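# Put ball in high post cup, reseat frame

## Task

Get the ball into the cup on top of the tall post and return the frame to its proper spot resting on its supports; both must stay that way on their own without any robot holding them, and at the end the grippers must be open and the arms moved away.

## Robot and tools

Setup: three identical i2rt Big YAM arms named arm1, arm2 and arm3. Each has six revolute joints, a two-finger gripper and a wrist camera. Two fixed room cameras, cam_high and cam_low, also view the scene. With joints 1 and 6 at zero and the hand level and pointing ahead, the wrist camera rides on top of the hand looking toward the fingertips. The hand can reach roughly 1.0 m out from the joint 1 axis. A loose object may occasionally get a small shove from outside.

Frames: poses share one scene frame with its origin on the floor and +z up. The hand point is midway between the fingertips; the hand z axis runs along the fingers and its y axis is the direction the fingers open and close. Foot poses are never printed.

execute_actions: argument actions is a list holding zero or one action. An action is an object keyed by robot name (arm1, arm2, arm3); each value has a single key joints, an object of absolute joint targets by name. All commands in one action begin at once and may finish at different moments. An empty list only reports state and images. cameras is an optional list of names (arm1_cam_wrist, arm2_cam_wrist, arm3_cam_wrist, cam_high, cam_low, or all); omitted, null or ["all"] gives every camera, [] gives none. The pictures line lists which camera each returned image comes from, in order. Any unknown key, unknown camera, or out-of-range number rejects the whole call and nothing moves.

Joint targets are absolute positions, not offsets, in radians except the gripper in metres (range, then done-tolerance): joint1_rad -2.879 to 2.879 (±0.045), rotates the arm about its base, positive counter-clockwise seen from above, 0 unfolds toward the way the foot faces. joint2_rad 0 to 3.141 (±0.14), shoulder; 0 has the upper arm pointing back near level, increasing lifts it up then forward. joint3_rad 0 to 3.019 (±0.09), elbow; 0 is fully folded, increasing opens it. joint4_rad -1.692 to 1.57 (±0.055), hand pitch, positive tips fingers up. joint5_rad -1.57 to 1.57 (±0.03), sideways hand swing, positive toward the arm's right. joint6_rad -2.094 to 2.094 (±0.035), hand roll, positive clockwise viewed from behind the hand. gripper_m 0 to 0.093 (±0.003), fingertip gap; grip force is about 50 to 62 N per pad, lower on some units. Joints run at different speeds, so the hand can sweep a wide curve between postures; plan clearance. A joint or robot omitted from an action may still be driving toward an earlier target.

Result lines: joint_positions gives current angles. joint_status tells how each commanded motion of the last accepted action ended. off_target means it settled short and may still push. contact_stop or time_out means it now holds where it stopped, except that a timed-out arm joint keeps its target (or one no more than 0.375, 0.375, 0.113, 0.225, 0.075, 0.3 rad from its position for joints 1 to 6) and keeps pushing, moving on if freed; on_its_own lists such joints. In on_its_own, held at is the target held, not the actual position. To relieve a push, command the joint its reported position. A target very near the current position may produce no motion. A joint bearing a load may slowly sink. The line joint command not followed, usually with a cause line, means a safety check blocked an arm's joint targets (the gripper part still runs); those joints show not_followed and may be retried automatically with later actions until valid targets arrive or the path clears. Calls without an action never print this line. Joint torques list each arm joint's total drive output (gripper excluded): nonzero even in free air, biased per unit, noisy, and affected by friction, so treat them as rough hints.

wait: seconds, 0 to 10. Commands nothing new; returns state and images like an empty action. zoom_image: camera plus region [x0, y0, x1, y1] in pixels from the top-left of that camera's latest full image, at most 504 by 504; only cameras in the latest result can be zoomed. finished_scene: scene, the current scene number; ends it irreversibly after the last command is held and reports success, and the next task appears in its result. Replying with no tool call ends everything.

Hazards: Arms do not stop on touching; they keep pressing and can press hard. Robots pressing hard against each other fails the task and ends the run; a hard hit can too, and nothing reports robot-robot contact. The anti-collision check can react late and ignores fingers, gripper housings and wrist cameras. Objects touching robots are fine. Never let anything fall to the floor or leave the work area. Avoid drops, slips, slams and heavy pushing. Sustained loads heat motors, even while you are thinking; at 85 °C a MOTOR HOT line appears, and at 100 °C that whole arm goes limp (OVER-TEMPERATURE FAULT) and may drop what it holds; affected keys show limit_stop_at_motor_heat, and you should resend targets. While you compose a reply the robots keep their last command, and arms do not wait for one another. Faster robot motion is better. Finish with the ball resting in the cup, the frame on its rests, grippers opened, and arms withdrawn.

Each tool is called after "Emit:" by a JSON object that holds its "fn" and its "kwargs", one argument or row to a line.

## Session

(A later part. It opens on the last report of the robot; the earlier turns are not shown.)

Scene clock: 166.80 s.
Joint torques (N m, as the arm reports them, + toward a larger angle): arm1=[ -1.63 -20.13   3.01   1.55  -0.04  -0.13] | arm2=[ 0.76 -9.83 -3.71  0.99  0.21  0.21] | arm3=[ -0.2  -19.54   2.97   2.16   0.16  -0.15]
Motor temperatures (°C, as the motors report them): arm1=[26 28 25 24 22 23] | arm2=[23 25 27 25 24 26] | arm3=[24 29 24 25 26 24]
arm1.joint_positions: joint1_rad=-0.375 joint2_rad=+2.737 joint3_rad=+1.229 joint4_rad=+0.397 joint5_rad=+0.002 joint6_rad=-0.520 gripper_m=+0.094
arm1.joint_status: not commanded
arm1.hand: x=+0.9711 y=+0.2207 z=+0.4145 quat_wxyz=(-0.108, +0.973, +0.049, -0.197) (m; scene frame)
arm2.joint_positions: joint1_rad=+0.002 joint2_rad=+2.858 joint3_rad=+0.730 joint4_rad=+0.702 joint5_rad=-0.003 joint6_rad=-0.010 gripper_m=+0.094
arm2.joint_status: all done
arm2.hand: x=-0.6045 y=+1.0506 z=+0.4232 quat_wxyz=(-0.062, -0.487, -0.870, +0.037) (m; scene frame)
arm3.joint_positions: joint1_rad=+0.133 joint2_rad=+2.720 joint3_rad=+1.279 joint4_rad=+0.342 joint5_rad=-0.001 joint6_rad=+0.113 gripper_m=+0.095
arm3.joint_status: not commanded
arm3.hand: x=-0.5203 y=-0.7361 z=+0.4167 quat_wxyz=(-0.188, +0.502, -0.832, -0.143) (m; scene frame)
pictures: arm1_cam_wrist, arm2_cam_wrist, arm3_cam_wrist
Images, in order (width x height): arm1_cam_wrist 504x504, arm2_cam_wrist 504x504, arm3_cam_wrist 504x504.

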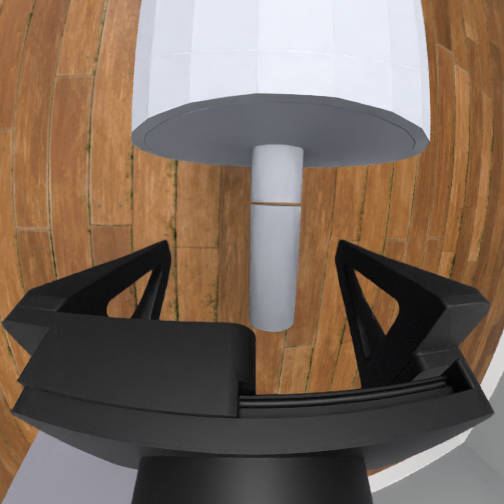

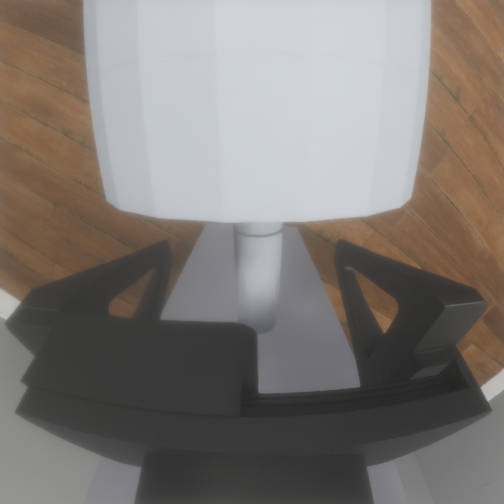

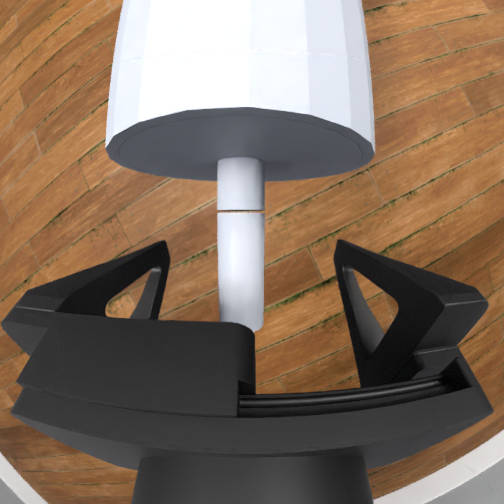

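Emit:
{"fn": "execute_actions", "kwargs": {
  "actions": [
    {"arm1":{"joints":{"joint1_rad":-0.405}},"arm3":{"joints":{"joint1_rad":0.15}},"arm2":{"joints":{"joint2_rad":2.89}}}
  ],
  "cameras": []
}}

Emit:
{"fn": "execute_actions", "kwargs": {
  "actions": [
    {"arm1":{"joints":{"gripper_m":0}},"arm3":{"joints":{"gripper_m":0}},"arm2":{"joints":{"gripper_m":0}}}
  ]
}}

Scene clock: 176.37 s.
Joint torques (N m, as the arm reports them, + toward a larger angle): arm1=[ -2.38 -19.7    2.88   1.56  -0.03  -0.14] | arm2=[ 0.89 -9.88 -3.8   0.92  0.2   0.21] | arm3=[  0.12 -19.59   2.97   2.18   0.15  -0.14]
Motor temperatures (°C, as the motors report them): arm1=[26 29 25 24 22 23] | arm2=[23 25 27 25 24 26] | arm3=[24 29 24 25 26 24]
arm1.joint_positions: joint1_rad=-0.391 joint2_rad=+2.737 joint3_rad=+1.229 joint4_rad=+0.397 joint5_rad=+0.002 joint6_rad=-0.520 gripper_m=+0.094
arm1.joint_status: all done
arm1.hand: x=+0.9746 y=+0.2284 z=+0.4146 quat_wxyz=(-0.110, +0.973, +0.041, -0.196) (m; scene frame)
arm2.joint_positions: joint1_rad=+0.002 joint2_rad=+2.867 joint3_rad=+0.730 joint4_rad=+0.702 joint5_rad=-0.003 joint6_rad=-0.010 gripper_m=+0.094
arm2.joint_status: all done
arm2.hand: x=-0.6070 y=+1.0548 z=+0.4213 quat_wxyz=(-0.058, -0.487, -0.871, +0.035) (m; scene frame)
arm3.joint_positions: joint1_rad=+0.141 joint2_rad=+2.720 joint3_rad=+1.279 joint4_rad=+0.342 joint5_rad=-0.001 joint6_rad=+0.113 gripper_m=+0.095
arm3.joint_status: all done
arm3.hand: x=-0.5245 y=-0.7345 z=+0.4167 quat_wxyz=(-0.188, +0.506, -0.830, -0.144) (m; scene frame)
pictures: none
No camera images: the call's "cameras" was empty. Leave "cameras" out to get every camera's image.

Scene clock: 177.10 s.
Joint torques (N m, as the arm reports them, + toward a larger angle): arm1=[ -2.34 -19.71   2.88   1.53  -0.05  -0.13] | arm2=[ 0.98 -9.82 -3.8   0.97  0.04  0.26] | arm3=[  0.29 -19.61   2.94   2.15   0.17  -0.13]
Motor temperatures (°C, as the motors report them): arm1=[26 29 25 24 22 23] | arm2=[23 25 27 25 24 26] | arm3=[24 29 24 25 26 24]
arm1.joint_positions: joint1_rad=-0.391 joint2_rad=+2.737 joint3_rad=+1.229 joint4_rad=+0.397 joint5_rad=+0.002 joint6_rad=-0.520 gripper_m=+0.017
arm1.joint_status: gripper_m off_target (ended at +0.017, target +0.000)
arm1.hand: x=+0.9746 y=+0.2285 z=+0.4146 quat_wxyz=(-0.110, +0.973, +0.041, -0.196) (m; scene frame)
arm2.joint_positions: joint1_rad=+0.002 joint2_rad=+2.868 joint3_rad=+0.730 joint4_rad=+0.703 joint5_rad=+0.002 joint6_rad=-0.015 gripper_m=+0.017
arm2.joint_status: gripper_m off_target (ended at +0.017, target +0.000)
arm2.hand: x=-0.6077 y=+1.0543 z=+0.4212 quat_wxyz=(-0.057, -0.485, -0.872, +0.037) (m; scene frame)
arm3.joint_positions: joint1_rad=+0.142 joint2_rad=+2.720 joint3_rad=+1.279 joint4_rad=+0.343 joint5_rad=-0.002 joint6_rad=+0.113 gripper_m=+0.018
arm3.joint_status: gripper_m off_target (ended at +0.018, target +0.000)
arm3.hand: x=-0.5251 y=-0.7340 z=+0.4168 quat_wxyz=(-0.188, +0.506, -0.829, -0.145) (m; scene frame)
pictures: arm1_cam_wrist, arm2_cam_wrist, arm3_cam_wrist, cam_high, cam_low
Images, in order (width x height): arm1_cam_wrist 504x504, arm2_cam_wrist 504x504, arm3_cam_wrist 504x504, cam_high 504x504, cam_low 504x504.

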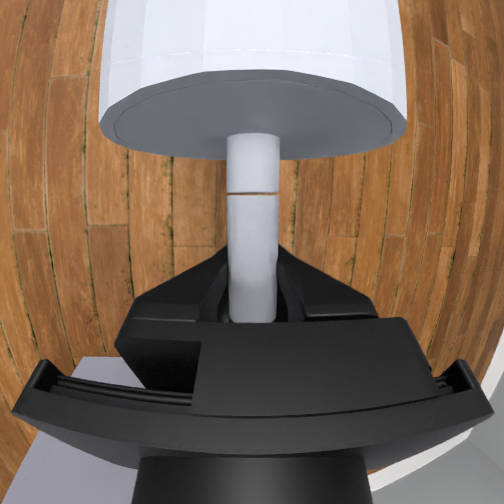

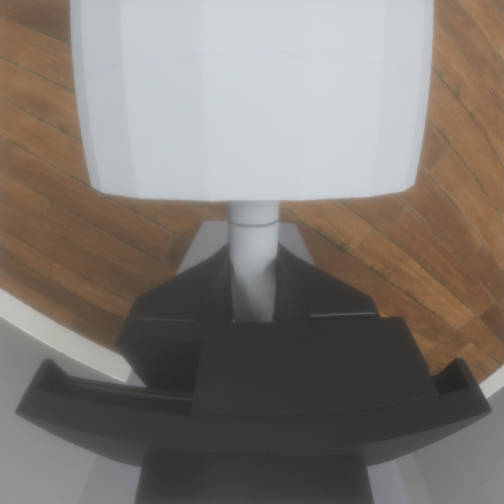

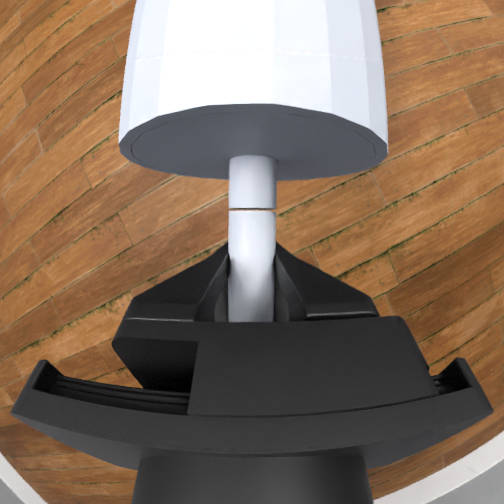

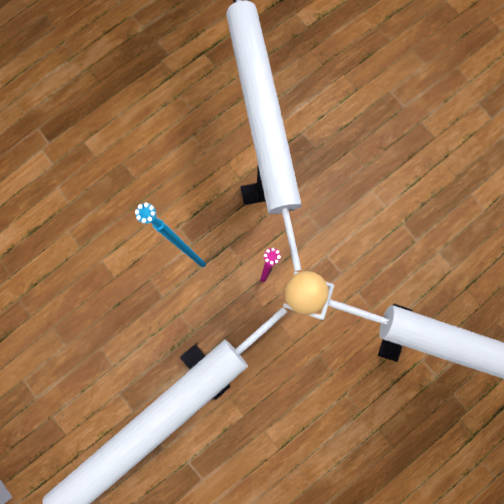

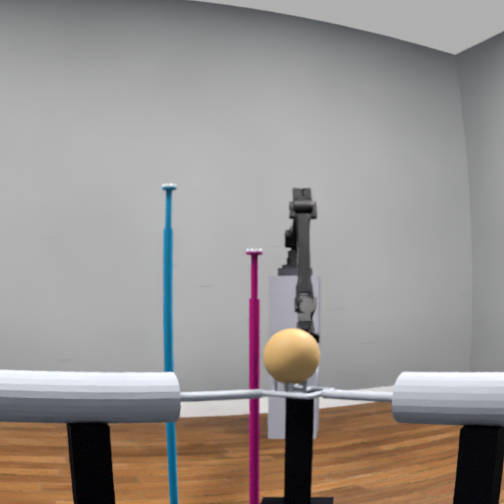

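Emit:
{"fn": "execute_actions", "kwargs": {
  "actions": [
    {"arm1":{"joints":{"joint2_rad":2.578,"joint3_rad":1.119,"joint4_rad":0.348}},"arm3":{"joints":{"joint2_rad":2.563,"joint3_rad":1.172,"joint4_rad":0.293}},"arm2":{"joints":{"joint2_rad":2.688,"joint3_rad":0.589,"joint4_rad":0.664}}}
  ],
  "cameras": ["cam_high","cam_low"]
}}

Scene clock: 190.97 s.
Joint torques (N m, as the arm reports them, + toward a larger angle): arm1=[ -2.94 -22.43   2.06   1.05   0.11  -0.14] | arm2=[  0.99 -12.13  -5.64   0.69   0.01   0.28] | arm3=[  0.34 -23.28   2.82   0.98  -0.01  -0.14]
Motor temperatures (°C, as the motors report them): arm1=[26 29 25 24 22 23] | arm2=[23 25 27 25 24 26] | arm3=[24 29 24 25 26 24]
arm1.joint_positions: joint1_rad=-0.389 joint2_rad=+2.590 joint3_rad=+1.123 joint4_rad=+0.351 joint5_rad=-0.003 joint6_rad=-0.520 gripper_m=+0.017
arm1.joint_status: all done
arm1.hand: x=+0.9756 y=+0.2248 z=+0.4688 quat_wxyz=(-0.106, +0.974, +0.043, -0.195) (m; scene frame)
arm2.joint_positions: joint1_rad=+0.002 joint2_rad=+2.704 joint3_rad=+0.610 joint4_rad=+0.663 joint5_rad=+0.002 joint6_rad=-0.015 gripper_m=+0.017
arm2.joint_status: all done
arm2.hand: x=-0.6055 y=+1.0513 z=+0.4745 quat_wxyz=(-0.058, -0.485, -0.872, +0.038) (m; scene frame)
arm3.joint_positions: joint1_rad=+0.141 joint2_rad=+2.579 joint3_rad=+1.177 joint4_rad=+0.304 joint5_rad=+0.002 joint6_rad=+0.112 gripper_m=+0.018
arm3.joint_status: all done
arm3.hand: x=-0.5246 y=-0.7364 z=+0.4707 quat_wxyz=(-0.190, +0.505, -0.830, -0.143) (m; scene frame)
pictures: cam_high, cam_low
Images, in order (width x height): cam_high 504x504, cam_low 504x504.

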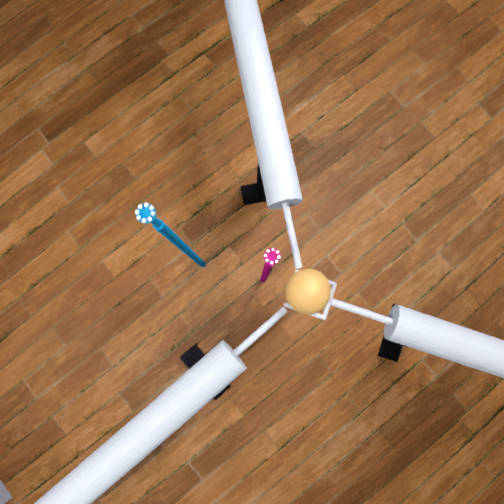

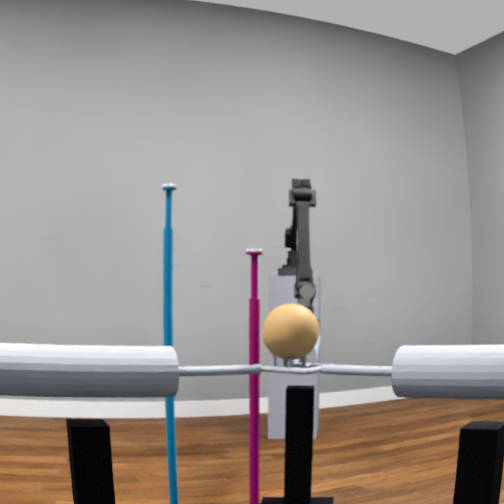

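Emit:
{"fn": "execute_actions", "kwargs": {
  "actions": [
    {"arm1":{"joints":{"joint2_rad":2.305,"joint3_rad":0.984,"joint4_rad":0.21}},"arm3":{"joints":{"joint2_rad":2.30,"joint3_rad":1.047,"joint4_rad":0.155}},"arm2":{"joints":{"joint2_rad":2.305,"joint3_rad":0.395,"joint4_rad":0.475}}}
  ],
  "cameras": ["cam_low"]
}}

Emit:
{"fn": "execute_actions", "kwargs": {
  "actions": [
    {"arm1":{"joints":{"joint2_rad":2.034,"joint3_rad":0.918,"joint4_rad":0.005}},"arm3":{"joints":{"joint2_rad":2.043,"joint3_rad":0.989,"joint4_rad":-0.044}},"arm2":{"joints":{"joint2_rad":1.779,"joint3_rad":0.29,"joint4_rad":0.054}}}
  ],
  "cameras": ["cam_low"]
}}

Emit:
{"fn": "execute_actions", "kwargs": {
  "actions": [
    {"arm1":{"joints":{"joint2_rad":1.789,"joint3_rad":0.928,"joint4_rad":-0.25}},"arm3":{"joints":{"joint2_rad":1.816,"joint3_rad":1.006,"joint4_rad":-0.288}},"arm2":{"joints":{"joint2_rad":1.251,"joint3_rad":0.323,"joint4_rad":-0.507}}}
  ]
}}

Scene clock: 204.57 s.
Joint torques (N m, as the arm reports them, + toward a larger angle): arm1=[ -2.44 -20.7    3.45   0.94   0.16  -0.14] | arm2=[  0.98 -11.59  -3.79   0.44   0.     0.26] | arm3=[  0.5  -22.23   4.1    0.9   -0.02  -0.14]
Motor temperatures (°C, as the motors report them): arm1=[26 29 25 24 22 23] | arm2=[23 26 28 25 24 26] | arm3=[24 30 24 25 26 24]
arm1.joint_positions: joint1_rad=-0.392 joint2_rad=+2.315 joint3_rad=+0.986 joint4_rad=+0.212 joint5_rad=-0.004 joint6_rad=-0.520 gripper_m=+0.017
arm1.joint_status: all done
arm1.hand: x=+0.9748 y=+0.2256 z=+0.5699 quat_wxyz=(-0.106, +0.974, +0.042, -0.195) (m; scene frame)
arm2.joint_positions: joint1_rad=+0.002 joint2_rad=+2.326 joint3_rad=+0.412 joint4_rad=+0.481 joint5_rad=+0.002 joint6_rad=-0.015 gripper_m=+0.017
arm2.joint_status: all done
arm2.hand: x=-0.6055 y=+1.0523 z=+0.5760 quat_wxyz=(-0.058, -0.485, -0.872, +0.037) (m; scene frame)
arm3.joint_positions: joint1_rad=+0.143 joint2_rad=+2.313 joint3_rad=+1.052 joint4_rad=+0.167 joint5_rad=+0.003 joint6_rad=+0.112 gripper_m=+0.018
arm3.joint_status: all done
arm3.hand: x=-0.5255 y=-0.7340 z=+0.5724 quat_wxyz=(-0.191, +0.506, -0.829, -0.144) (m; scene frame)
pictures: cam_low
Images, in order (width x height): cam_low 504x504.

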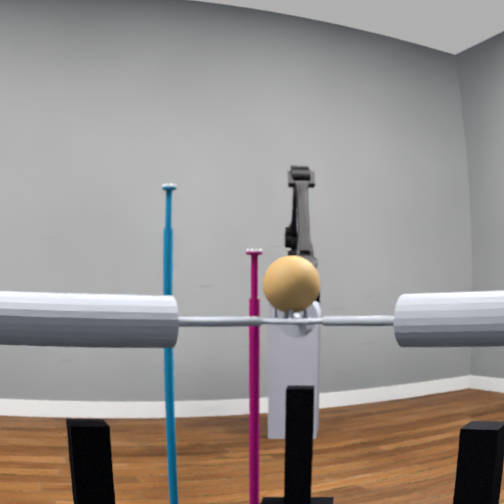

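Scene clock: 205.70 s.
Joint torques (N m, as the arm reports them, + toward a larger angle): arm1=[ -2.28 -19.57   5.58   0.92   0.09  -0.16] | arm2=[ 0.99 -9.27  0.05  0.28  0.01  0.27] | arm3=[  0.13 -20.67   5.88   0.85   0.    -0.14]
Motor temperatures (°C, as the motors report them): arm1=[26 29 25 24 22 23] | arm2=[23 25 28 25 24 26] | arm3=[24 30 24 25 26 24]
arm1.joint_positions: joint1_rad=-0.393 joint2_rad=+2.045 joint3_rad=+0.920 joint4_rad=+0.007 joint5_rad=-0.002 joint6_rad=-0.520 gripper_m=+0.017
arm1.joint_status: all done
arm1.hand: x=+0.9737 y=+0.2252 z=+0.6698 quat_wxyz=(-0.107, +0.974, +0.041, -0.194) (m; scene frame)
arm2.joint_positions: joint1_rad=+0.002 joint2_rad=+1.799 joint3_rad=+0.303 joint4_rad=+0.064 joint5_rad=+0.002 joint6_rad=-0.015 gripper_m=+0.017
arm2.joint_status: all done
arm2.hand: x=-0.6047 y=+1.0520 z=+0.6793 quat_wxyz=(-0.059, -0.485, -0.872, +0.038) (m; scene frame)
arm3.joint_positions: joint1_rad=+0.145 joint2_rad=+2.055 joint3_rad=+0.995 joint4_rad=-0.029 joint5_rad=+0.002 joint6_rad=+0.112 gripper_m=+0.018
arm3.joint_status: all done
arm3.hand: x=-0.5266 y=-0.7323 z=+0.6742 quat_wxyz=(-0.193, +0.507, -0.828, -0.146) (m; scene frame)
pictures: cam_low
Images, in order (width x height): cam_low 504x504.

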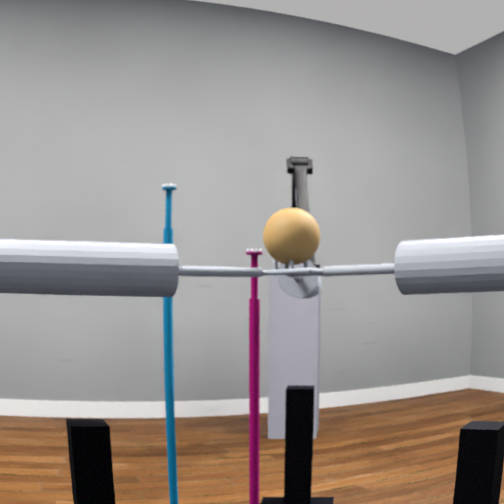

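Scene clock: 206.93 s.
Joint torques (N m, as the arm reports them, + toward a larger angle): arm1=[ -2.68 -17.04   8.59   0.77   0.15  -0.13] | arm2=[ 0.89 -5.67  5.73 -0.91 -0.16  0.28] | arm3=[  0.03 -18.7    9.06   0.13   0.07  -0.15]
Motor temperatures (°C, as the motors report them): arm1=[26 29 25 24 22 23] | arm2=[23 25 28 25 24 26] | arm3=[24 30 24 25 26 24]
arm1.joint_positions: joint1_rad=-0.388 joint2_rad=+1.792 joint3_rad=+0.920 joint4_rad=-0.243 joint5_rad=-0.004 joint6_rad=-0.520 gripper_m=+0.017
arm1.joint_status: all done
arm1.hand: x=+0.9739 y=+0.2209 z=+0.7705 quat_wxyz=(-0.106, +0.974, +0.044, -0.196) (m; scene frame)
arm2.joint_positions: joint1_rad=+0.002 joint2_rad=+1.259 joint3_rad=+0.327 joint4_rad=-0.461 joint5_rad=+0.006 joint6_rad=-0.015 gripper_m=+0.017
arm2.joint_status: all done
arm2.hand: x=-0.6023 y=+1.0477 z=+0.7827 quat_wxyz=(-0.074, -0.484, -0.870, +0.049) (m; scene frame)
arm3.joint_positions: joint1_rad=+0.146 joint2_rad=+1.818 joint3_rad=+0.999 joint4_rad=-0.257 joint5_rad=+0.001 joint6_rad=+0.113 gripper_m=+0.018
arm3.joint_status: all done
arm3.hand: x=-0.5279 y=-0.7336 z=+0.7768 quat_wxyz=(-0.197, +0.506, -0.826, -0.151) (m; scene frame)
pictures: arm1_cam_wrist, arm2_cam_wrist, arm3_cam_wrist, cam_high, cam_low
Images, in order (width x height): arm1_cam_wrist 504x504, arm2_cam_wrist 504x504, arm3_cam_wrist 504x504, cam_high 504x504, cam_low 504x504.

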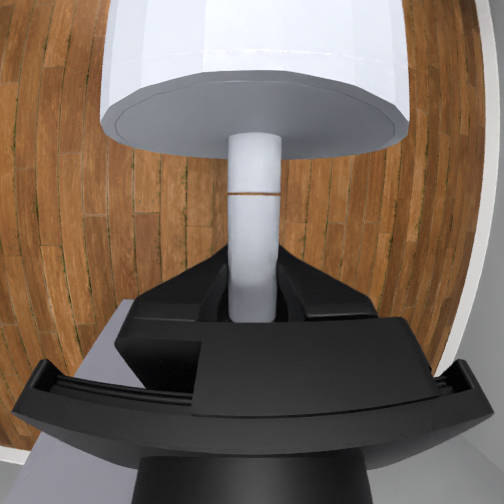

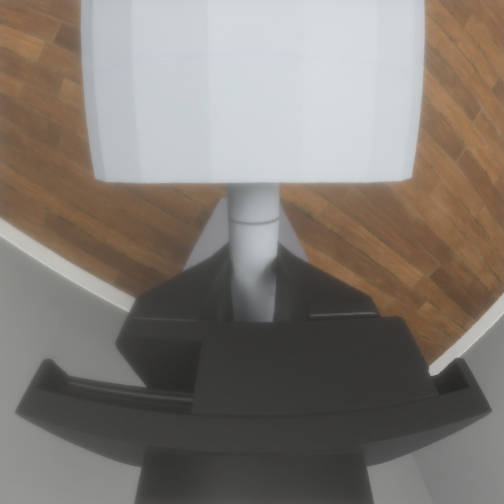

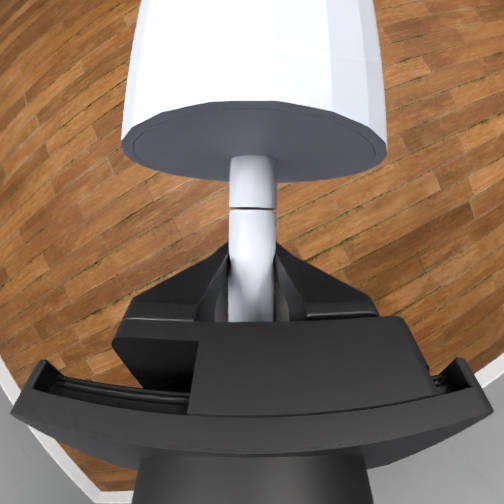

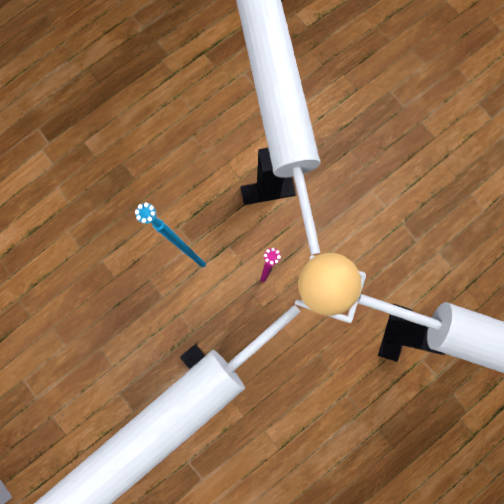

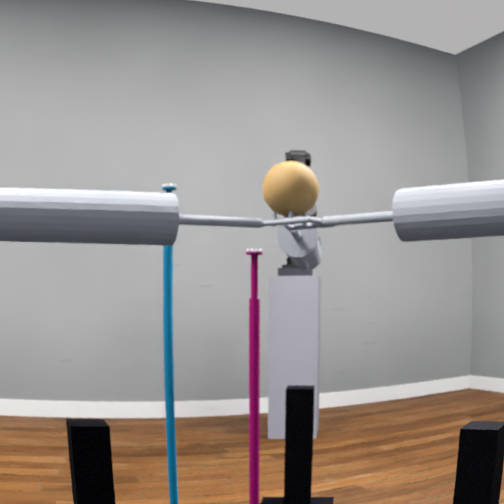

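Emit:
{"fn": "execute_actions", "kwargs": {
  "actions": [
    {"arm1":{"joints":{"joint2_rad":1.60,"joint3_rad":1.012,"joint4_rad":-0.523}},"arm3":{"joints":{"joint2_rad":1.642,"joint3_rad":1.094,"joint4_rad":-0.55}},"arm2":{"joints":{"joint2_rad":0.955,"joint3_rad":0.465,"joint4_rad":-0.945}}}
  ],
  "cameras": []
}}

Emit:
{"fn": "execute_actions", "kwargs": {
  "actions": [
    {"arm1":{"joints":{"joint2_rad":1.489,"joint3_rad":1.146,"joint4_rad":-0.768}},"arm3":{"joints":{"joint2_rad":1.543,"joint3_rad":1.226,"joint4_rad":-0.781}},"arm2":{"joints":{"joint2_rad":0.84,"joint3_rad":0.657,"joint4_rad":-1.252}}}
  ],
  "cameras": ["cam_high","cam_low"]
}}

Scene clock: 228.90 s.
Joint torques (N m, as the arm reports them, + toward a larger angle): arm1=[ -2.57 -16.49  11.81  -0.26   0.17  -0.14] | arm2=[ 1.08 -4.39  9.09 -2.05 -0.07  0.28] | arm3=[ -0.05 -18.11  10.95  -0.31   0.09  -0.17]
Motor temperatures (°C, as the motors report them): arm1=[26 29 27 24 22 23] | arm2=[23 25 29 25 24 26] | arm3=[24 29 26 25 26 24]
arm1.joint_positions: joint1_rad=-0.388 joint2_rad=+1.610 joint3_rad=+0.988 joint4_rad=-0.491 joint5_rad=-0.004 joint6_rad=-0.520 gripper_m=+0.017
arm1.joint_status: all done
arm1.hand: x=+0.9741 y=+0.2195 z=+0.8618 quat_wxyz=(-0.106, +0.974, +0.044, -0.197) (m; scene frame)
arm2.joint_positions: joint1_rad=+0.002 joint2_rad=+0.963 joint3_rad=+0.458 joint4_rad=-0.868 joint5_rad=+0.004 joint6_rad=-0.015 gripper_m=+0.017
arm2.joint_status: joint4_rad time_out (moved -0.407 of -0.484); the others done
arm2.on_its_own: joint4_rad reads -0.868 and still pushes toward -0.945 since a time_out
arm2.hand: x=-0.6003 y=+1.0460 z=+0.8740 quat_wxyz=(-0.084, -0.484, -0.869, +0.053) (m; scene frame)
arm3.joint_positions: joint1_rad=+0.146 joint2_rad=+1.650 joint3_rad=+1.085 joint4_rad=-0.507 joint5_rad=+0.000 joint6_rad=+0.115 gripper_m=+0.018
arm3.joint_status: all done
arm3.hand: x=-0.5285 y=-0.7324 z=+0.8734 quat_wxyz=(-0.198, +0.505, -0.826, -0.152) (m; scene frame)
pictures: none
No camera images: the call's "cameras" was empty. Leave "cameras" out to get every camera's image.

not run: a stop came earlier in this reply.

Emit:
{"fn": "execute_actions", "kwargs": {
  "actions": [
    {"arm1":{"joints":{"joint2_rad":1.48,"joint3_rad":1.165,"joint4_rad":-0.76}},"arm3":{"joints":{"joint2_rad":1.538,"joint3_rad":1.232,"joint4_rad":-0.755}},"arm2":{"joints":{"joint2_rad":0.835,"joint3_rad":0.662,"joint4_rad":-1.20}}}
  ],
  "cameras": ["cam_high","cam_low"]
}}

Scene clock: 236.77 s.
Joint torques (N m, as the arm reports them, + toward a larger angle): arm1=[ -2.43 -16.74  15.19   0.03   0.08  -0.14] | arm2=[ 0.96 -4.64 12.54 -1.4  -0.09  0.26] | arm3=[ -0.59 -19.12  13.44  -0.18   0.16  -0.19]
Motor temperatures (°C, as the motors report them): arm1=[26 29 28 24 22 23] | arm2=[23 25 30 25 24 26] | arm3=[24 29 27 25 26 24]
arm1.joint_positions: joint1_rad=-0.390 joint2_rad=+1.500 joint3_rad=+1.117 joint4_rad=-0.736 joint5_rad=-0.002 joint6_rad=-0.520 gripper_m=+0.017
arm1.joint_status: all done
arm1.hand: x=+0.9730 y=+0.2202 z=+0.9478 quat_wxyz=(-0.106, +0.974, +0.043, -0.194) (m; scene frame)
arm2.joint_positions: joint1_rad=+0.002 joint2_rad=+0.853 joint3_rad=+0.623 joint4_rad=-1.141 joint5_rad=+0.004 joint6_rad=-0.014 gripper_m=+0.017
arm2.joint_status: joint4_rad time_out (moved -0.273 of -0.332); the others done
arm2.on_its_own: joint4_rad reads -1.141 and still pushes toward -1.200 since a time_out
arm2.hand: x=-0.5999 y=+1.0458 z=+0.9518 quat_wxyz=(-0.084, -0.484, -0.869, +0.054) (m; scene frame)
arm3.joint_positions: joint1_rad=+0.148 joint2_rad=+1.563 joint3_rad=+1.206 joint4_rad=-0.716 joint5_rad=-0.001 joint6_rad=+0.116 gripper_m=+0.018
arm3.joint_status: all done
arm3.hand: x=-0.5293 y=-0.7300 z=+0.9516 quat_wxyz=(-0.197, +0.506, -0.826, -0.153) (m; scene frame)
pictures: cam_high, cam_low
Images, in order (width x height): cam_high 504x504, cam_low 504x504.

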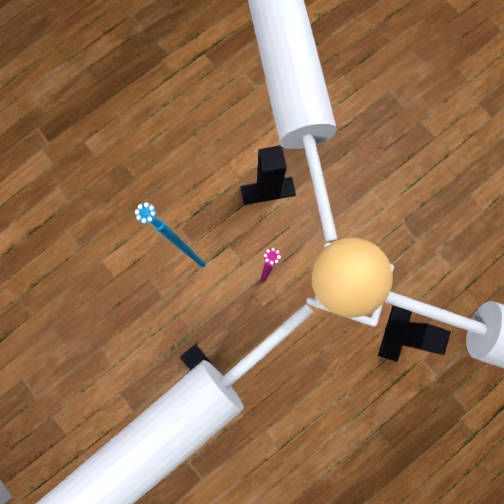

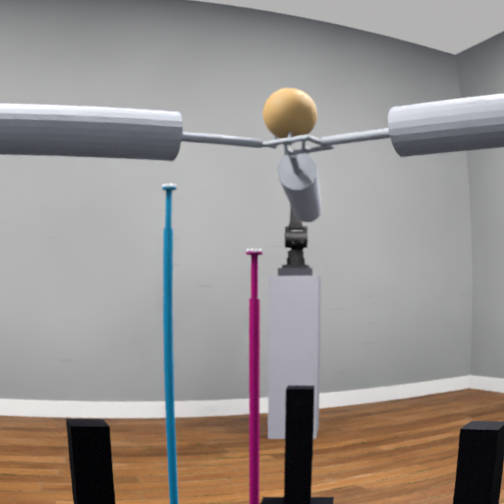

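Emit:
{"fn": "execute_actions", "kwargs": {
  "actions": [
    {"arm1":{"joints":{"joint1_rad":-0.265,"joint2_rad":1.315,"joint3_rad":0.954,"joint4_rad":-0.769,"joint6_rad":-0.39}},"arm3":{"joints":{"joint1_rad":0.005,"joint2_rad":1.415,"joint3_rad":1.059,"joint4_rad":-0.706,"joint6_rad":-0.05}},"arm2":{"joints":{"joint2_rad":1.145,"joint3_rad":0.84,"joint4_rad":-1.037}}}
  ]
}}

Scene clock: 265.57 s.
Joint torques (N m, as the arm reports them, + toward a larger angle): arm1=[ -1.44 -12.52  11.22   0.87  -0.38   0.08] | arm2=[ 1.12 -8.46 12.63  0.14 -0.03  0.25] | arm3=[ -0.23 -17.52  11.64   0.89   0.64  -0.33]
Motor temperatures (°C, as the motors report them): arm1=[26 29 32 24 22 23] | arm2=[23 24 35 25 24 26] | arm3=[24 30 29 25 26 24]
arm1.joint_positions: joint1_rad=-0.265 joint2_rad=+1.326 joint3_rad=+0.951 joint4_rad=-0.766 joint5_rad=+0.013 joint6_rad=-0.403 gripper_m=+0.016
arm1.joint_status: all done
arm1.hand: x=+1.0174 y=+0.1403 z=+0.9495 quat_wxyz=(-0.084, +0.977, +0.045, -0.192) (m; scene frame)
arm2.joint_positions: joint1_rad=+0.000 joint2_rad=+1.164 joint3_rad=+0.794 joint4_rad=-1.019 joint5_rad=+0.003 joint6_rad=-0.014 gripper_m=+0.017
arm2.joint_status: all done
arm2.hand: x=-0.5538 y=+0.9679 z=+0.9451 quat_wxyz=(-0.077, -0.486, -0.869, +0.049) (m; scene frame)
arm3.joint_positions: joint1_rad=+0.007 joint2_rad=+1.447 joint3_rad=+1.050 joint4_rad=-0.693 joint5_rad=-0.015 joint6_rad=-0.016 gripper_m=+0.018
arm3.joint_status: all done
arm3.hand: x=-0.4846 y=-0.8089 z=+0.9399 quat_wxyz=(-0.206, +0.504, -0.829, -0.127) (m; scene frame)
pictures: arm1_cam_wrist, arm2_cam_wrist, arm3_cam_wrist, cam_high, cam_low
Images, in order (width x height): arm1_cam_wrist 504x504, arm2_cam_wrist 504x504, arm3_cam_wrist 504x504, cam_high 504x504, cam_low 504x504.

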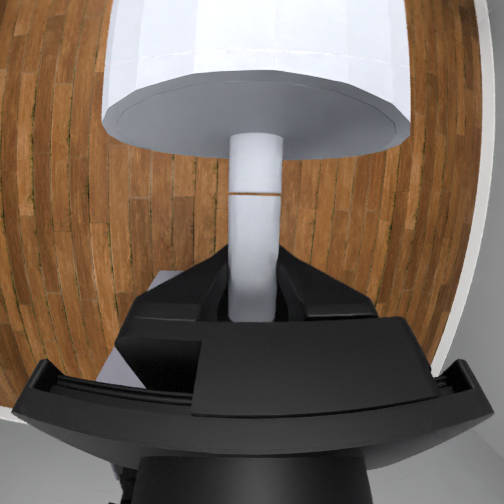

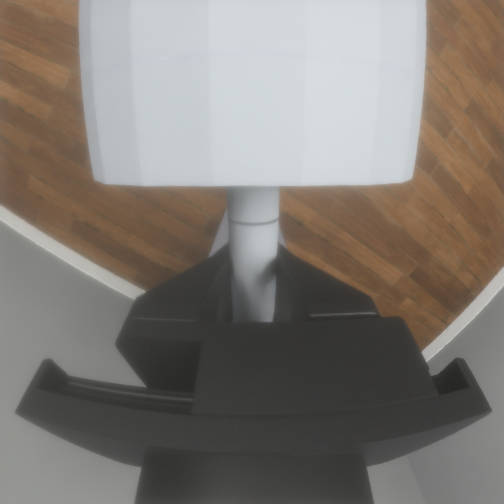

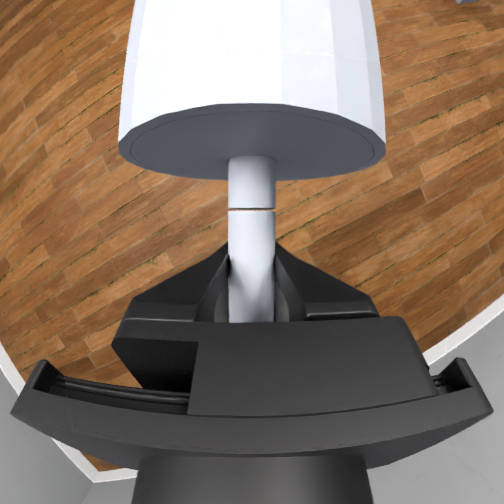

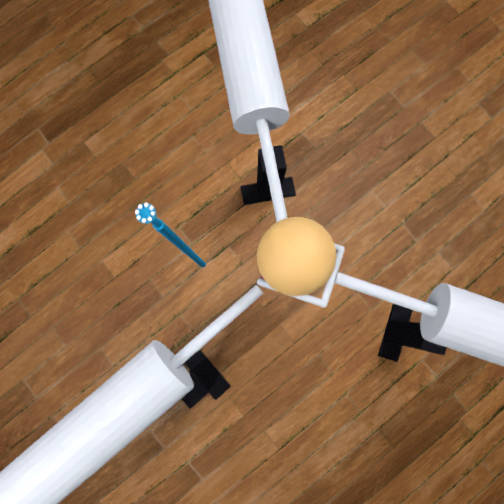

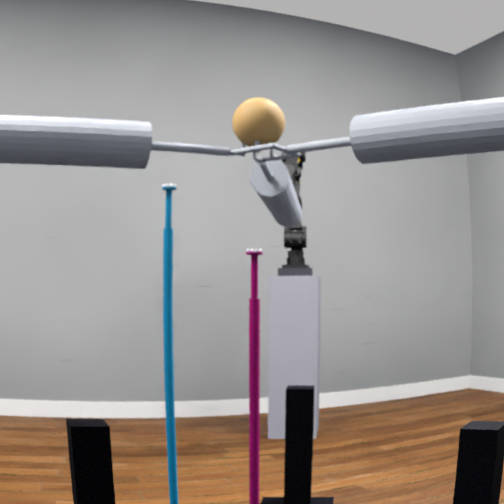

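Emit:
{"fn": "execute_actions", "kwargs": {
  "actions": [
    {"arm1":{"joints":{"joint1_rad":-0.115,"joint2_rad":1.155,"joint3_rad":0.826,"joint4_rad":-0.821,"joint6_rad":-0.22}},"arm3":{"joints":{"joint1_rad":-0.155,"joint2_rad":1.285,"joint3_rad":0.95,"joint4_rad":-0.694,"joint6_rad":-0.235}},"arm2":{"joints":{"joint1_rad":-0.01,"joint2_rad":1.372,"joint3_rad":1.06,"joint4_rad":-1.003}}}
  ],
  "cameras": []
}}

Emit:
{"fn": "execute_actions", "kwargs": {
  "actions": [
    {"arm1":{"joints":{"joint1_rad":0.092,"joint2_rad":1.013,"joint3_rad":0.73,"joint4_rad":-0.876,"joint6_rad":0.01}},"arm3":{"joints":{"joint1_rad":-0.345,"joint2_rad":1.195,"joint3_rad":0.86,"joint4_rad":-0.662,"joint6_rad":-0.452}},"arm2":{"joints":{"joint1_rad":-0.015,"joint2_rad":1.60,"joint3_rad":1.315,"joint4_rad":-1.03}}}
  ]
}}

Scene clock: 273.83 s.
Joint torques (N m, as the arm reports them, + toward a larger angle): arm1=[-1.29 -9.36 11.05  0.64 -0.46  0.19] | arm2=[  0.82 -11.86  13.88   0.14   0.01   0.28] | arm3=[ -0.46 -14.75  11.56   0.88   0.86  -0.41]
Motor temperatures (°C, as the motors report them): arm1=[26 28 31 24 23 23] | arm2=[23 25 36 25 24 26] | arm3=[24 29 29 25 26 24]
arm1.joint_positions: joint1_rad=-0.115 joint2_rad=+1.164 joint3_rad=+0.825 joint4_rad=-0.813 joint5_rad=+0.017 joint6_rad=-0.244 gripper_m=+0.016
arm1.joint_status: all done
arm1.hand: x=+1.0594 y=+0.0651 z=+0.9520 quat_wxyz=(-0.054, +0.978, +0.040, -0.196) (m; scene frame)
arm2.joint_positions: joint1_rad=-0.005 joint2_rad=+1.393 joint3_rad=+0.998 joint4_rad=-0.987 joint5_rad=+0.002 joint6_rad=-0.016 gripper_m=+0.017
arm2.joint_status: all done
arm2.hand: x=-0.5116 y=+0.8939 z=+0.9463 quat_wxyz=(-0.079, -0.486, -0.869, +0.050) (m; scene frame)
arm3.joint_positions: joint1_rad=-0.154 joint2_rad=+1.315 joint3_rad=+0.943 joint4_rad=-0.680 joint5_rad=-0.021 joint6_rad=-0.190 gripper_m=+0.018
arm3.joint_status: joint6_rad time_out (moved -0.174 of -0.219); the others done
arm3.on_its_own: joint6_rad reads -0.190 and still pushes toward -0.235 since a time_out
arm3.hand: x=-0.4407 y=-0.8836 z=+0.9527 quat_wxyz=(-0.240, +0.508, -0.821, -0.100) (m; scene frame)
pictures: none
No camera images: the call's "cameras" was empty. Leave "cameras" out to get every camera's image.

not run: a stop came earlier in this reply.

Emit:
{"fn": "execute_actions", "kwargs": {
  "actions": [
    {"arm1":{"joints":{"joint1_rad":0.092,"joint2_rad":1.013,"joint3_rad":0.73,"joint4_rad":-0.876,"joint6_rad":0.0}},"arm3":{"joints":{"joint1_rad":-0.345,"joint2_rad":1.195,"joint3_rad":0.86,"joint4_rad":-0.662,"joint6_rad":-0.43}},"arm2":{"joints":{"joint1_rad":-0.015,"joint2_rad":1.60,"joint3_rad":1.325,"joint4_rad":-1.03}}}
  ]
}}

Scene clock: 280.00 s.
Joint torques (N m, as the arm reports them, + toward a larger angle): arm1=[-1.22 -7.29 11.08  0.58 -0.4   0.24] | arm2=[  0.58 -15.52  15.34   0.01   0.09   0.31] | arm3=[ -0.41 -13.97  11.69   0.98   0.8   -0.38]
Motor temperatures (°C, as the motors report them): arm1=[26 28 31 24 23 23] | arm2=[23 25 37 25 24 26] | arm3=[24 29 29 25 26 24]
arm1.joint_positions: joint1_rad=+0.092 joint2_rad=+1.025 joint3_rad=+0.730 joint4_rad=-0.867 joint5_rad=+0.015 joint6_rad=-0.030 gripper_m=+0.016
arm1.joint_status: all done
arm1.hand: x=+1.1019 y=-0.0142 z=+0.9512 quat_wxyz=(-0.010, +0.980, +0.037, -0.198) (m; scene frame)
arm2.joint_positions: joint1_rad=-0.009 joint2_rad=+1.625 joint3_rad=+1.244 joint4_rad=-1.011 joint5_rad=+0.000 joint6_rad=-0.020 gripper_m=+0.017
arm2.joint_status: all done
arm2.hand: x=-0.4684 y=+0.8168 z=+0.9404 quat_wxyz=(-0.076, -0.487, -0.869, +0.048) (m; scene frame)
arm3.joint_positions: joint1_rad=-0.343 joint2_rad=+1.232 joint3_rad=+0.852 joint4_rad=-0.649 joint5_rad=-0.020 joint6_rad=-0.389 gripper_m=+0.018
arm3.joint_status: joint6_rad time_out (moved -0.199 of -0.240); the others done
arm3.on_its_own: joint6_rad reads -0.389 and still pushes toward -0.430 since a time_out
arm3.hand: x=-0.3964 y=-0.9624 z=+0.9490 quat_wxyz=(-0.266, +0.510, -0.816, -0.054) (m; scene frame)
pictures: arm1_cam_wrist, arm2_cam_wrist, arm3_cam_wrist, cam_high, cam_low
Images, in order (width x height): arm1_cam_wrist 504x504, arm2_cam_wrist 504x504, arm3_cam_wrist 504x504, cam_high 504x504, cam_low 504x504.

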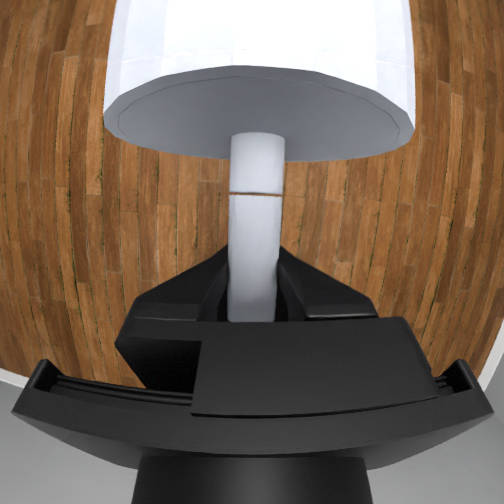

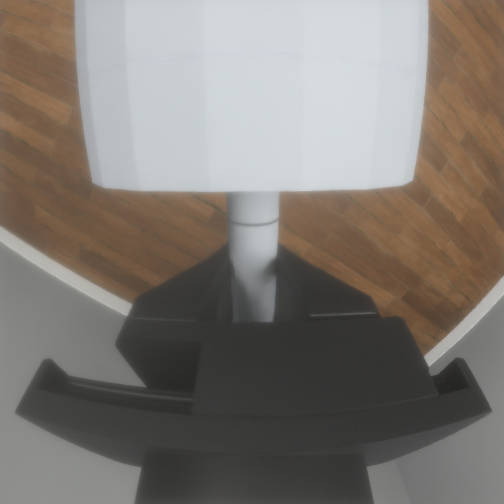

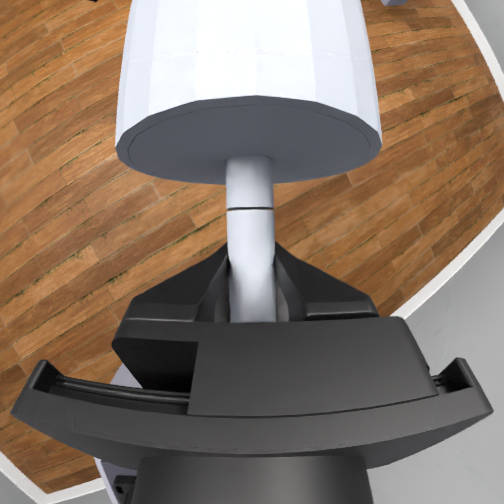

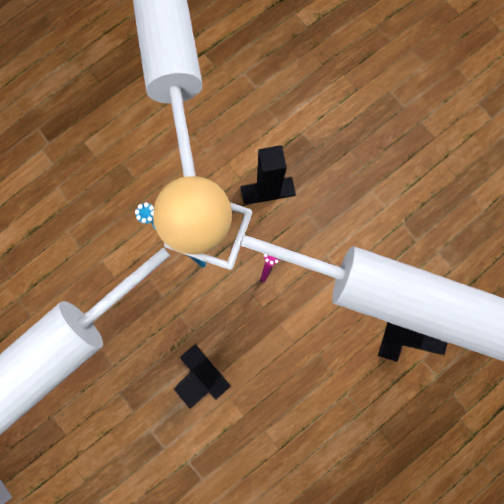

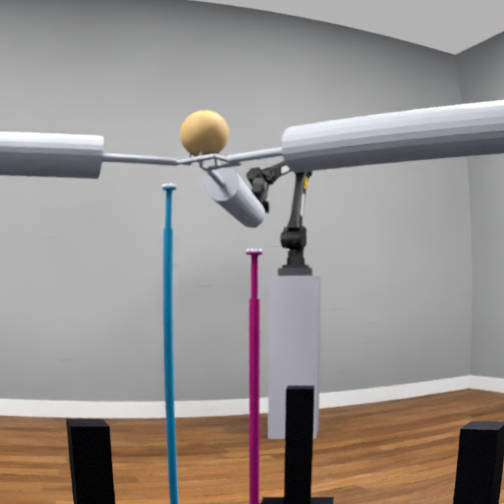

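Emit:
{"fn": "execute_actions", "kwargs": {
  "actions": [
    {"arm1":{"joints":{"joint1_rad":0.352,"joint2_rad":0.905,"joint3_rad":0.664,"joint4_rad":-0.904,"joint6_rad":0.275}},"arm3":{"joints":{"joint1_rad":-0.55,"joint2_rad":1.13,"joint3_rad":0.785,"joint4_rad":-0.577,"joint6_rad":-0.67}},"arm2":{"joints":{"joint1_rad":-0.02,"joint2_rad":1.815,"joint3_rad":1.645,"joint4_rad":-1.106}}}
  ],
  "cameras": ["cam_high","cam_low"]
}}

Emit:
{"fn": "zoom_image", "kwargs": {
  "camera": "cam_low",
  "region": [110, 90, 250, 230]
}}

Scene clock: 289.87 s.
Joint torques (N m, as the arm reports them, + toward a larger angle): arm1=[-1.12 -6.17 10.68  0.29 -0.27  0.28] | arm2=[  0.75 -19.32  16.92   0.55   0.17   0.39] | arm3=[ -0.52 -13.5   11.26   1.63   0.59  -0.43]
Motor temperatures (°C, as the motors report them): arm1=[26 28 30 24 23 23] | arm2=[23 26 40 25 24 26] | arm3=[24 29 28 25 27 24]
arm1.joint_positions: joint1_rad=+0.351 joint2_rad=+0.923 joint3_rad=+0.670 joint4_rad=-0.887 joint5_rad=+0.011 joint6_rad=+0.240 gripper_m=+0.016
arm1.joint_status: joint6_rad time_out (moved +0.270 of +0.305); the others done
arm1.on_its_own: joint6_rad reads +0.240 and still pushes toward +0.275 since a time_out
arm1.hand: x=+1.1422 y=-0.0951 z=+0.9528 quat_wxyz=(+0.048, +0.978, +0.031, -0.202) (m; scene frame)
arm2.joint_positions: joint1_rad=-0.016 joint2_rad=+1.844 joint3_rad=+1.547 joint4_rad=-1.102 joint5_rad=-0.002 joint6_rad=-0.026 gripper_m=+0.017
arm2.joint_status: joint3_rad time_out (moved +0.303 of +0.401); the others done
arm2.on_its_own: joint3_rad reads +1.547 and still pushes toward +1.645 since a time_out
arm2.hand: x=-0.4269 y=+0.7390 z=+0.9422 quat_wxyz=(-0.073, -0.487, -0.869, +0.045) (m; scene frame)
arm3.joint_positions: joint1_rad=-0.548 joint2_rad=+1.173 joint3_rad=+0.782 joint4_rad=-0.578 joint5_rad=-0.014 joint6_rad=-0.620 gripper_m=+0.018
arm3.joint_status: joint6_rad time_out (moved -0.231 of -0.281); the others done
arm3.on_its_own: joint6_rad reads -0.620 and still pushes toward -0.670 since a time_out
arm3.hand: x=-0.3532 y=-1.0420 z=+0.9484 quat_wxyz=(-0.300, +0.515, -0.803, +0.008) (m; scene frame)
pictures: cam_high, cam_low
Images, in order (width x height): cam_high 504x504, cam_low 504x504.

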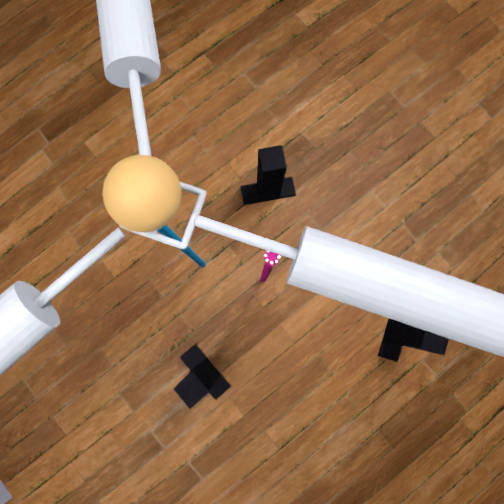

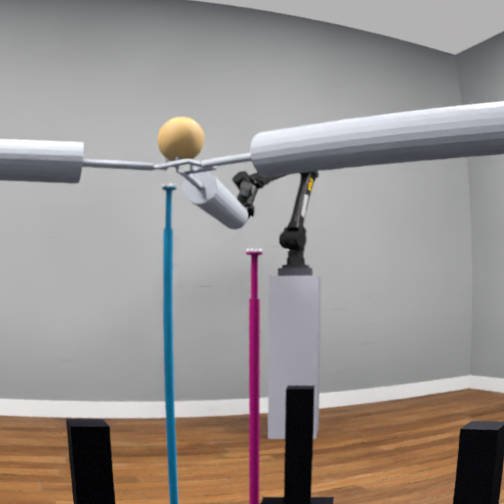

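Region (110, 90, 250, 230) of cam_low's 504x504 image, scaled by 3.600, with more detail than that image has.

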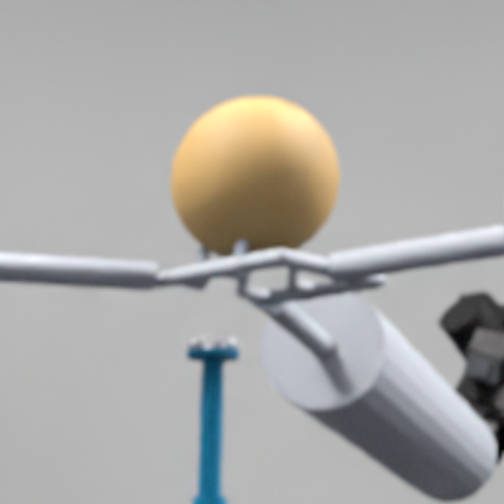

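Emit:
{"fn": "execute_actions", "kwargs": {
  "actions": [
    {"arm1":{"joints":{"joint1_rad":0.43,"joint2_rad":0.885,"joint3_rad":0.593,"joint4_rad":-0.845,"joint6_rad":0.345}},"arm3":{"joints":{"joint1_rad":-0.607,"joint2_rad":1.18,"joint3_rad":0.75,"joint4_rad":-0.467,"joint6_rad":-0.725}},"arm2":{"joints":{"joint1_rad":0.0,"joint2_rad":1.895,"joint3_rad":1.735,"joint4_rad":-1.124}}}
  ],
  "cameras": ["cam_high","cam_low"]
}}

Emit:
{"fn": "zoom_image", "kwargs": {
  "camera": "cam_low",
  "region": [110, 90, 250, 230]
}}

Emit:
{"fn": "zoom_image", "kwargs": {
  "camera": "cam_high",
  "region": [60, 130, 220, 290]
}}

Scene clock: 310.27 s.
Joint torques (N m, as the arm reports them, + toward a larger angle): arm1=[-0.89 -6.96 10.11  0.66 -0.27  0.21] | arm2=[  1.38 -19.86  17.02   0.92   0.11   0.32] | arm3=[ -0.68 -11.4   10.74   2.4    0.53  -0.31]
Motor temperatures (°C, as the motors report them): arm1=[26 28 30 24 23 23] | arm2=[23 28 44 25 24 26] | arm3=[24 29 28 25 27 24]
arm1.joint_positions: joint1_rad=+0.425 joint2_rad=+0.915 joint3_rad=+0.603 joint4_rad=-0.837 joint5_rad=+0.012 joint6_rad=+0.316 gripper_m=+0.016
arm1.joint_status: all done
arm1.hand: x=+1.1607 y=-0.1133 z=+0.9287 quat_wxyz=(+0.062, +0.979, +0.030, -0.193) (m; scene frame)
arm2.joint_positions: joint1_rad=-0.004 joint2_rad=+1.915 joint3_rad=+1.637 joint4_rad=-1.131 joint5_rad=-0.001 joint6_rad=-0.019 gripper_m=+0.017
arm2.joint_status: joint3_rad time_out (moved +0.090 of +0.188); the others done
arm2.on_its_own: joint3_rad reads +1.637 and still pushes toward +1.735 since a time_out
arm2.hand: x=-0.4090 y=+0.7220 z=+0.9358 quat_wxyz=(-0.069, -0.485, -0.871, +0.042) (m; scene frame)
arm3.joint_positions: joint1_rad=-0.604 joint2_rad=+1.198 joint3_rad=+0.751 joint4_rad=-0.484 joint5_rad=-0.012 joint6_rad=-0.689 gripper_m=+0.018
arm3.joint_status: joint6_rad time_out (moved -0.068 of -0.105); the others done
arm3.on_its_own: joint6_rad reads -0.689 and still pushes toward -0.725 since a time_out
arm3.hand: x=-0.3342 y=-1.0600 z=+0.9362 quat_wxyz=(-0.317, +0.517, -0.795, +0.029) (m; scene frame)
pictures: cam_high, cam_low
Images, in order (width x height): cam_high 504x504, cam_low 504x504.

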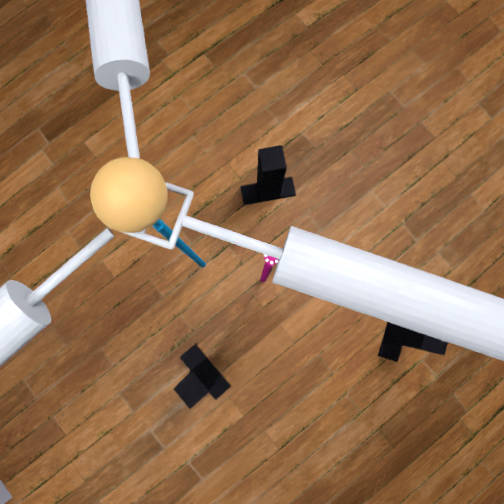

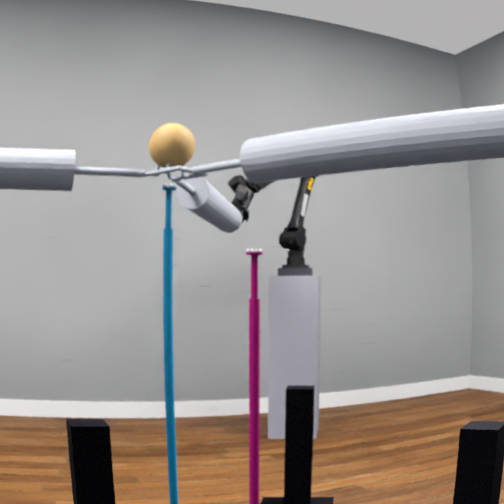

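Region (110, 90, 250, 230) of cam_low's 504x504 image, scaled by 3.600, with more detail than that image has.

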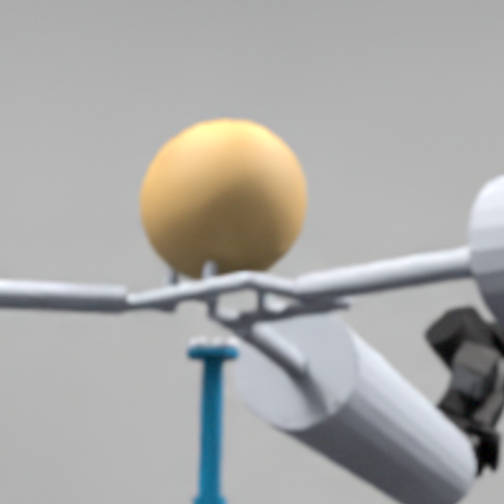

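Region (60, 130, 220, 290) of cam_high's 504x504 image, scaled by 3.150, with more detail than that image has.

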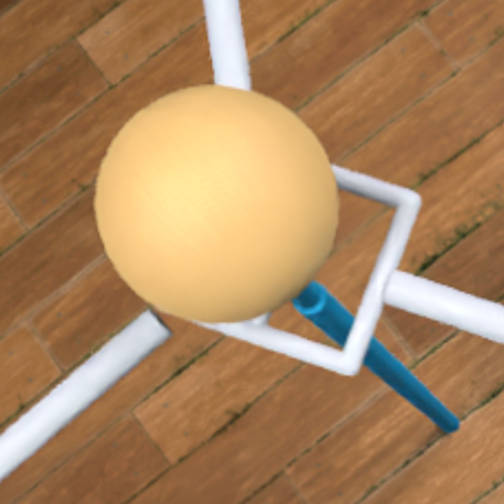

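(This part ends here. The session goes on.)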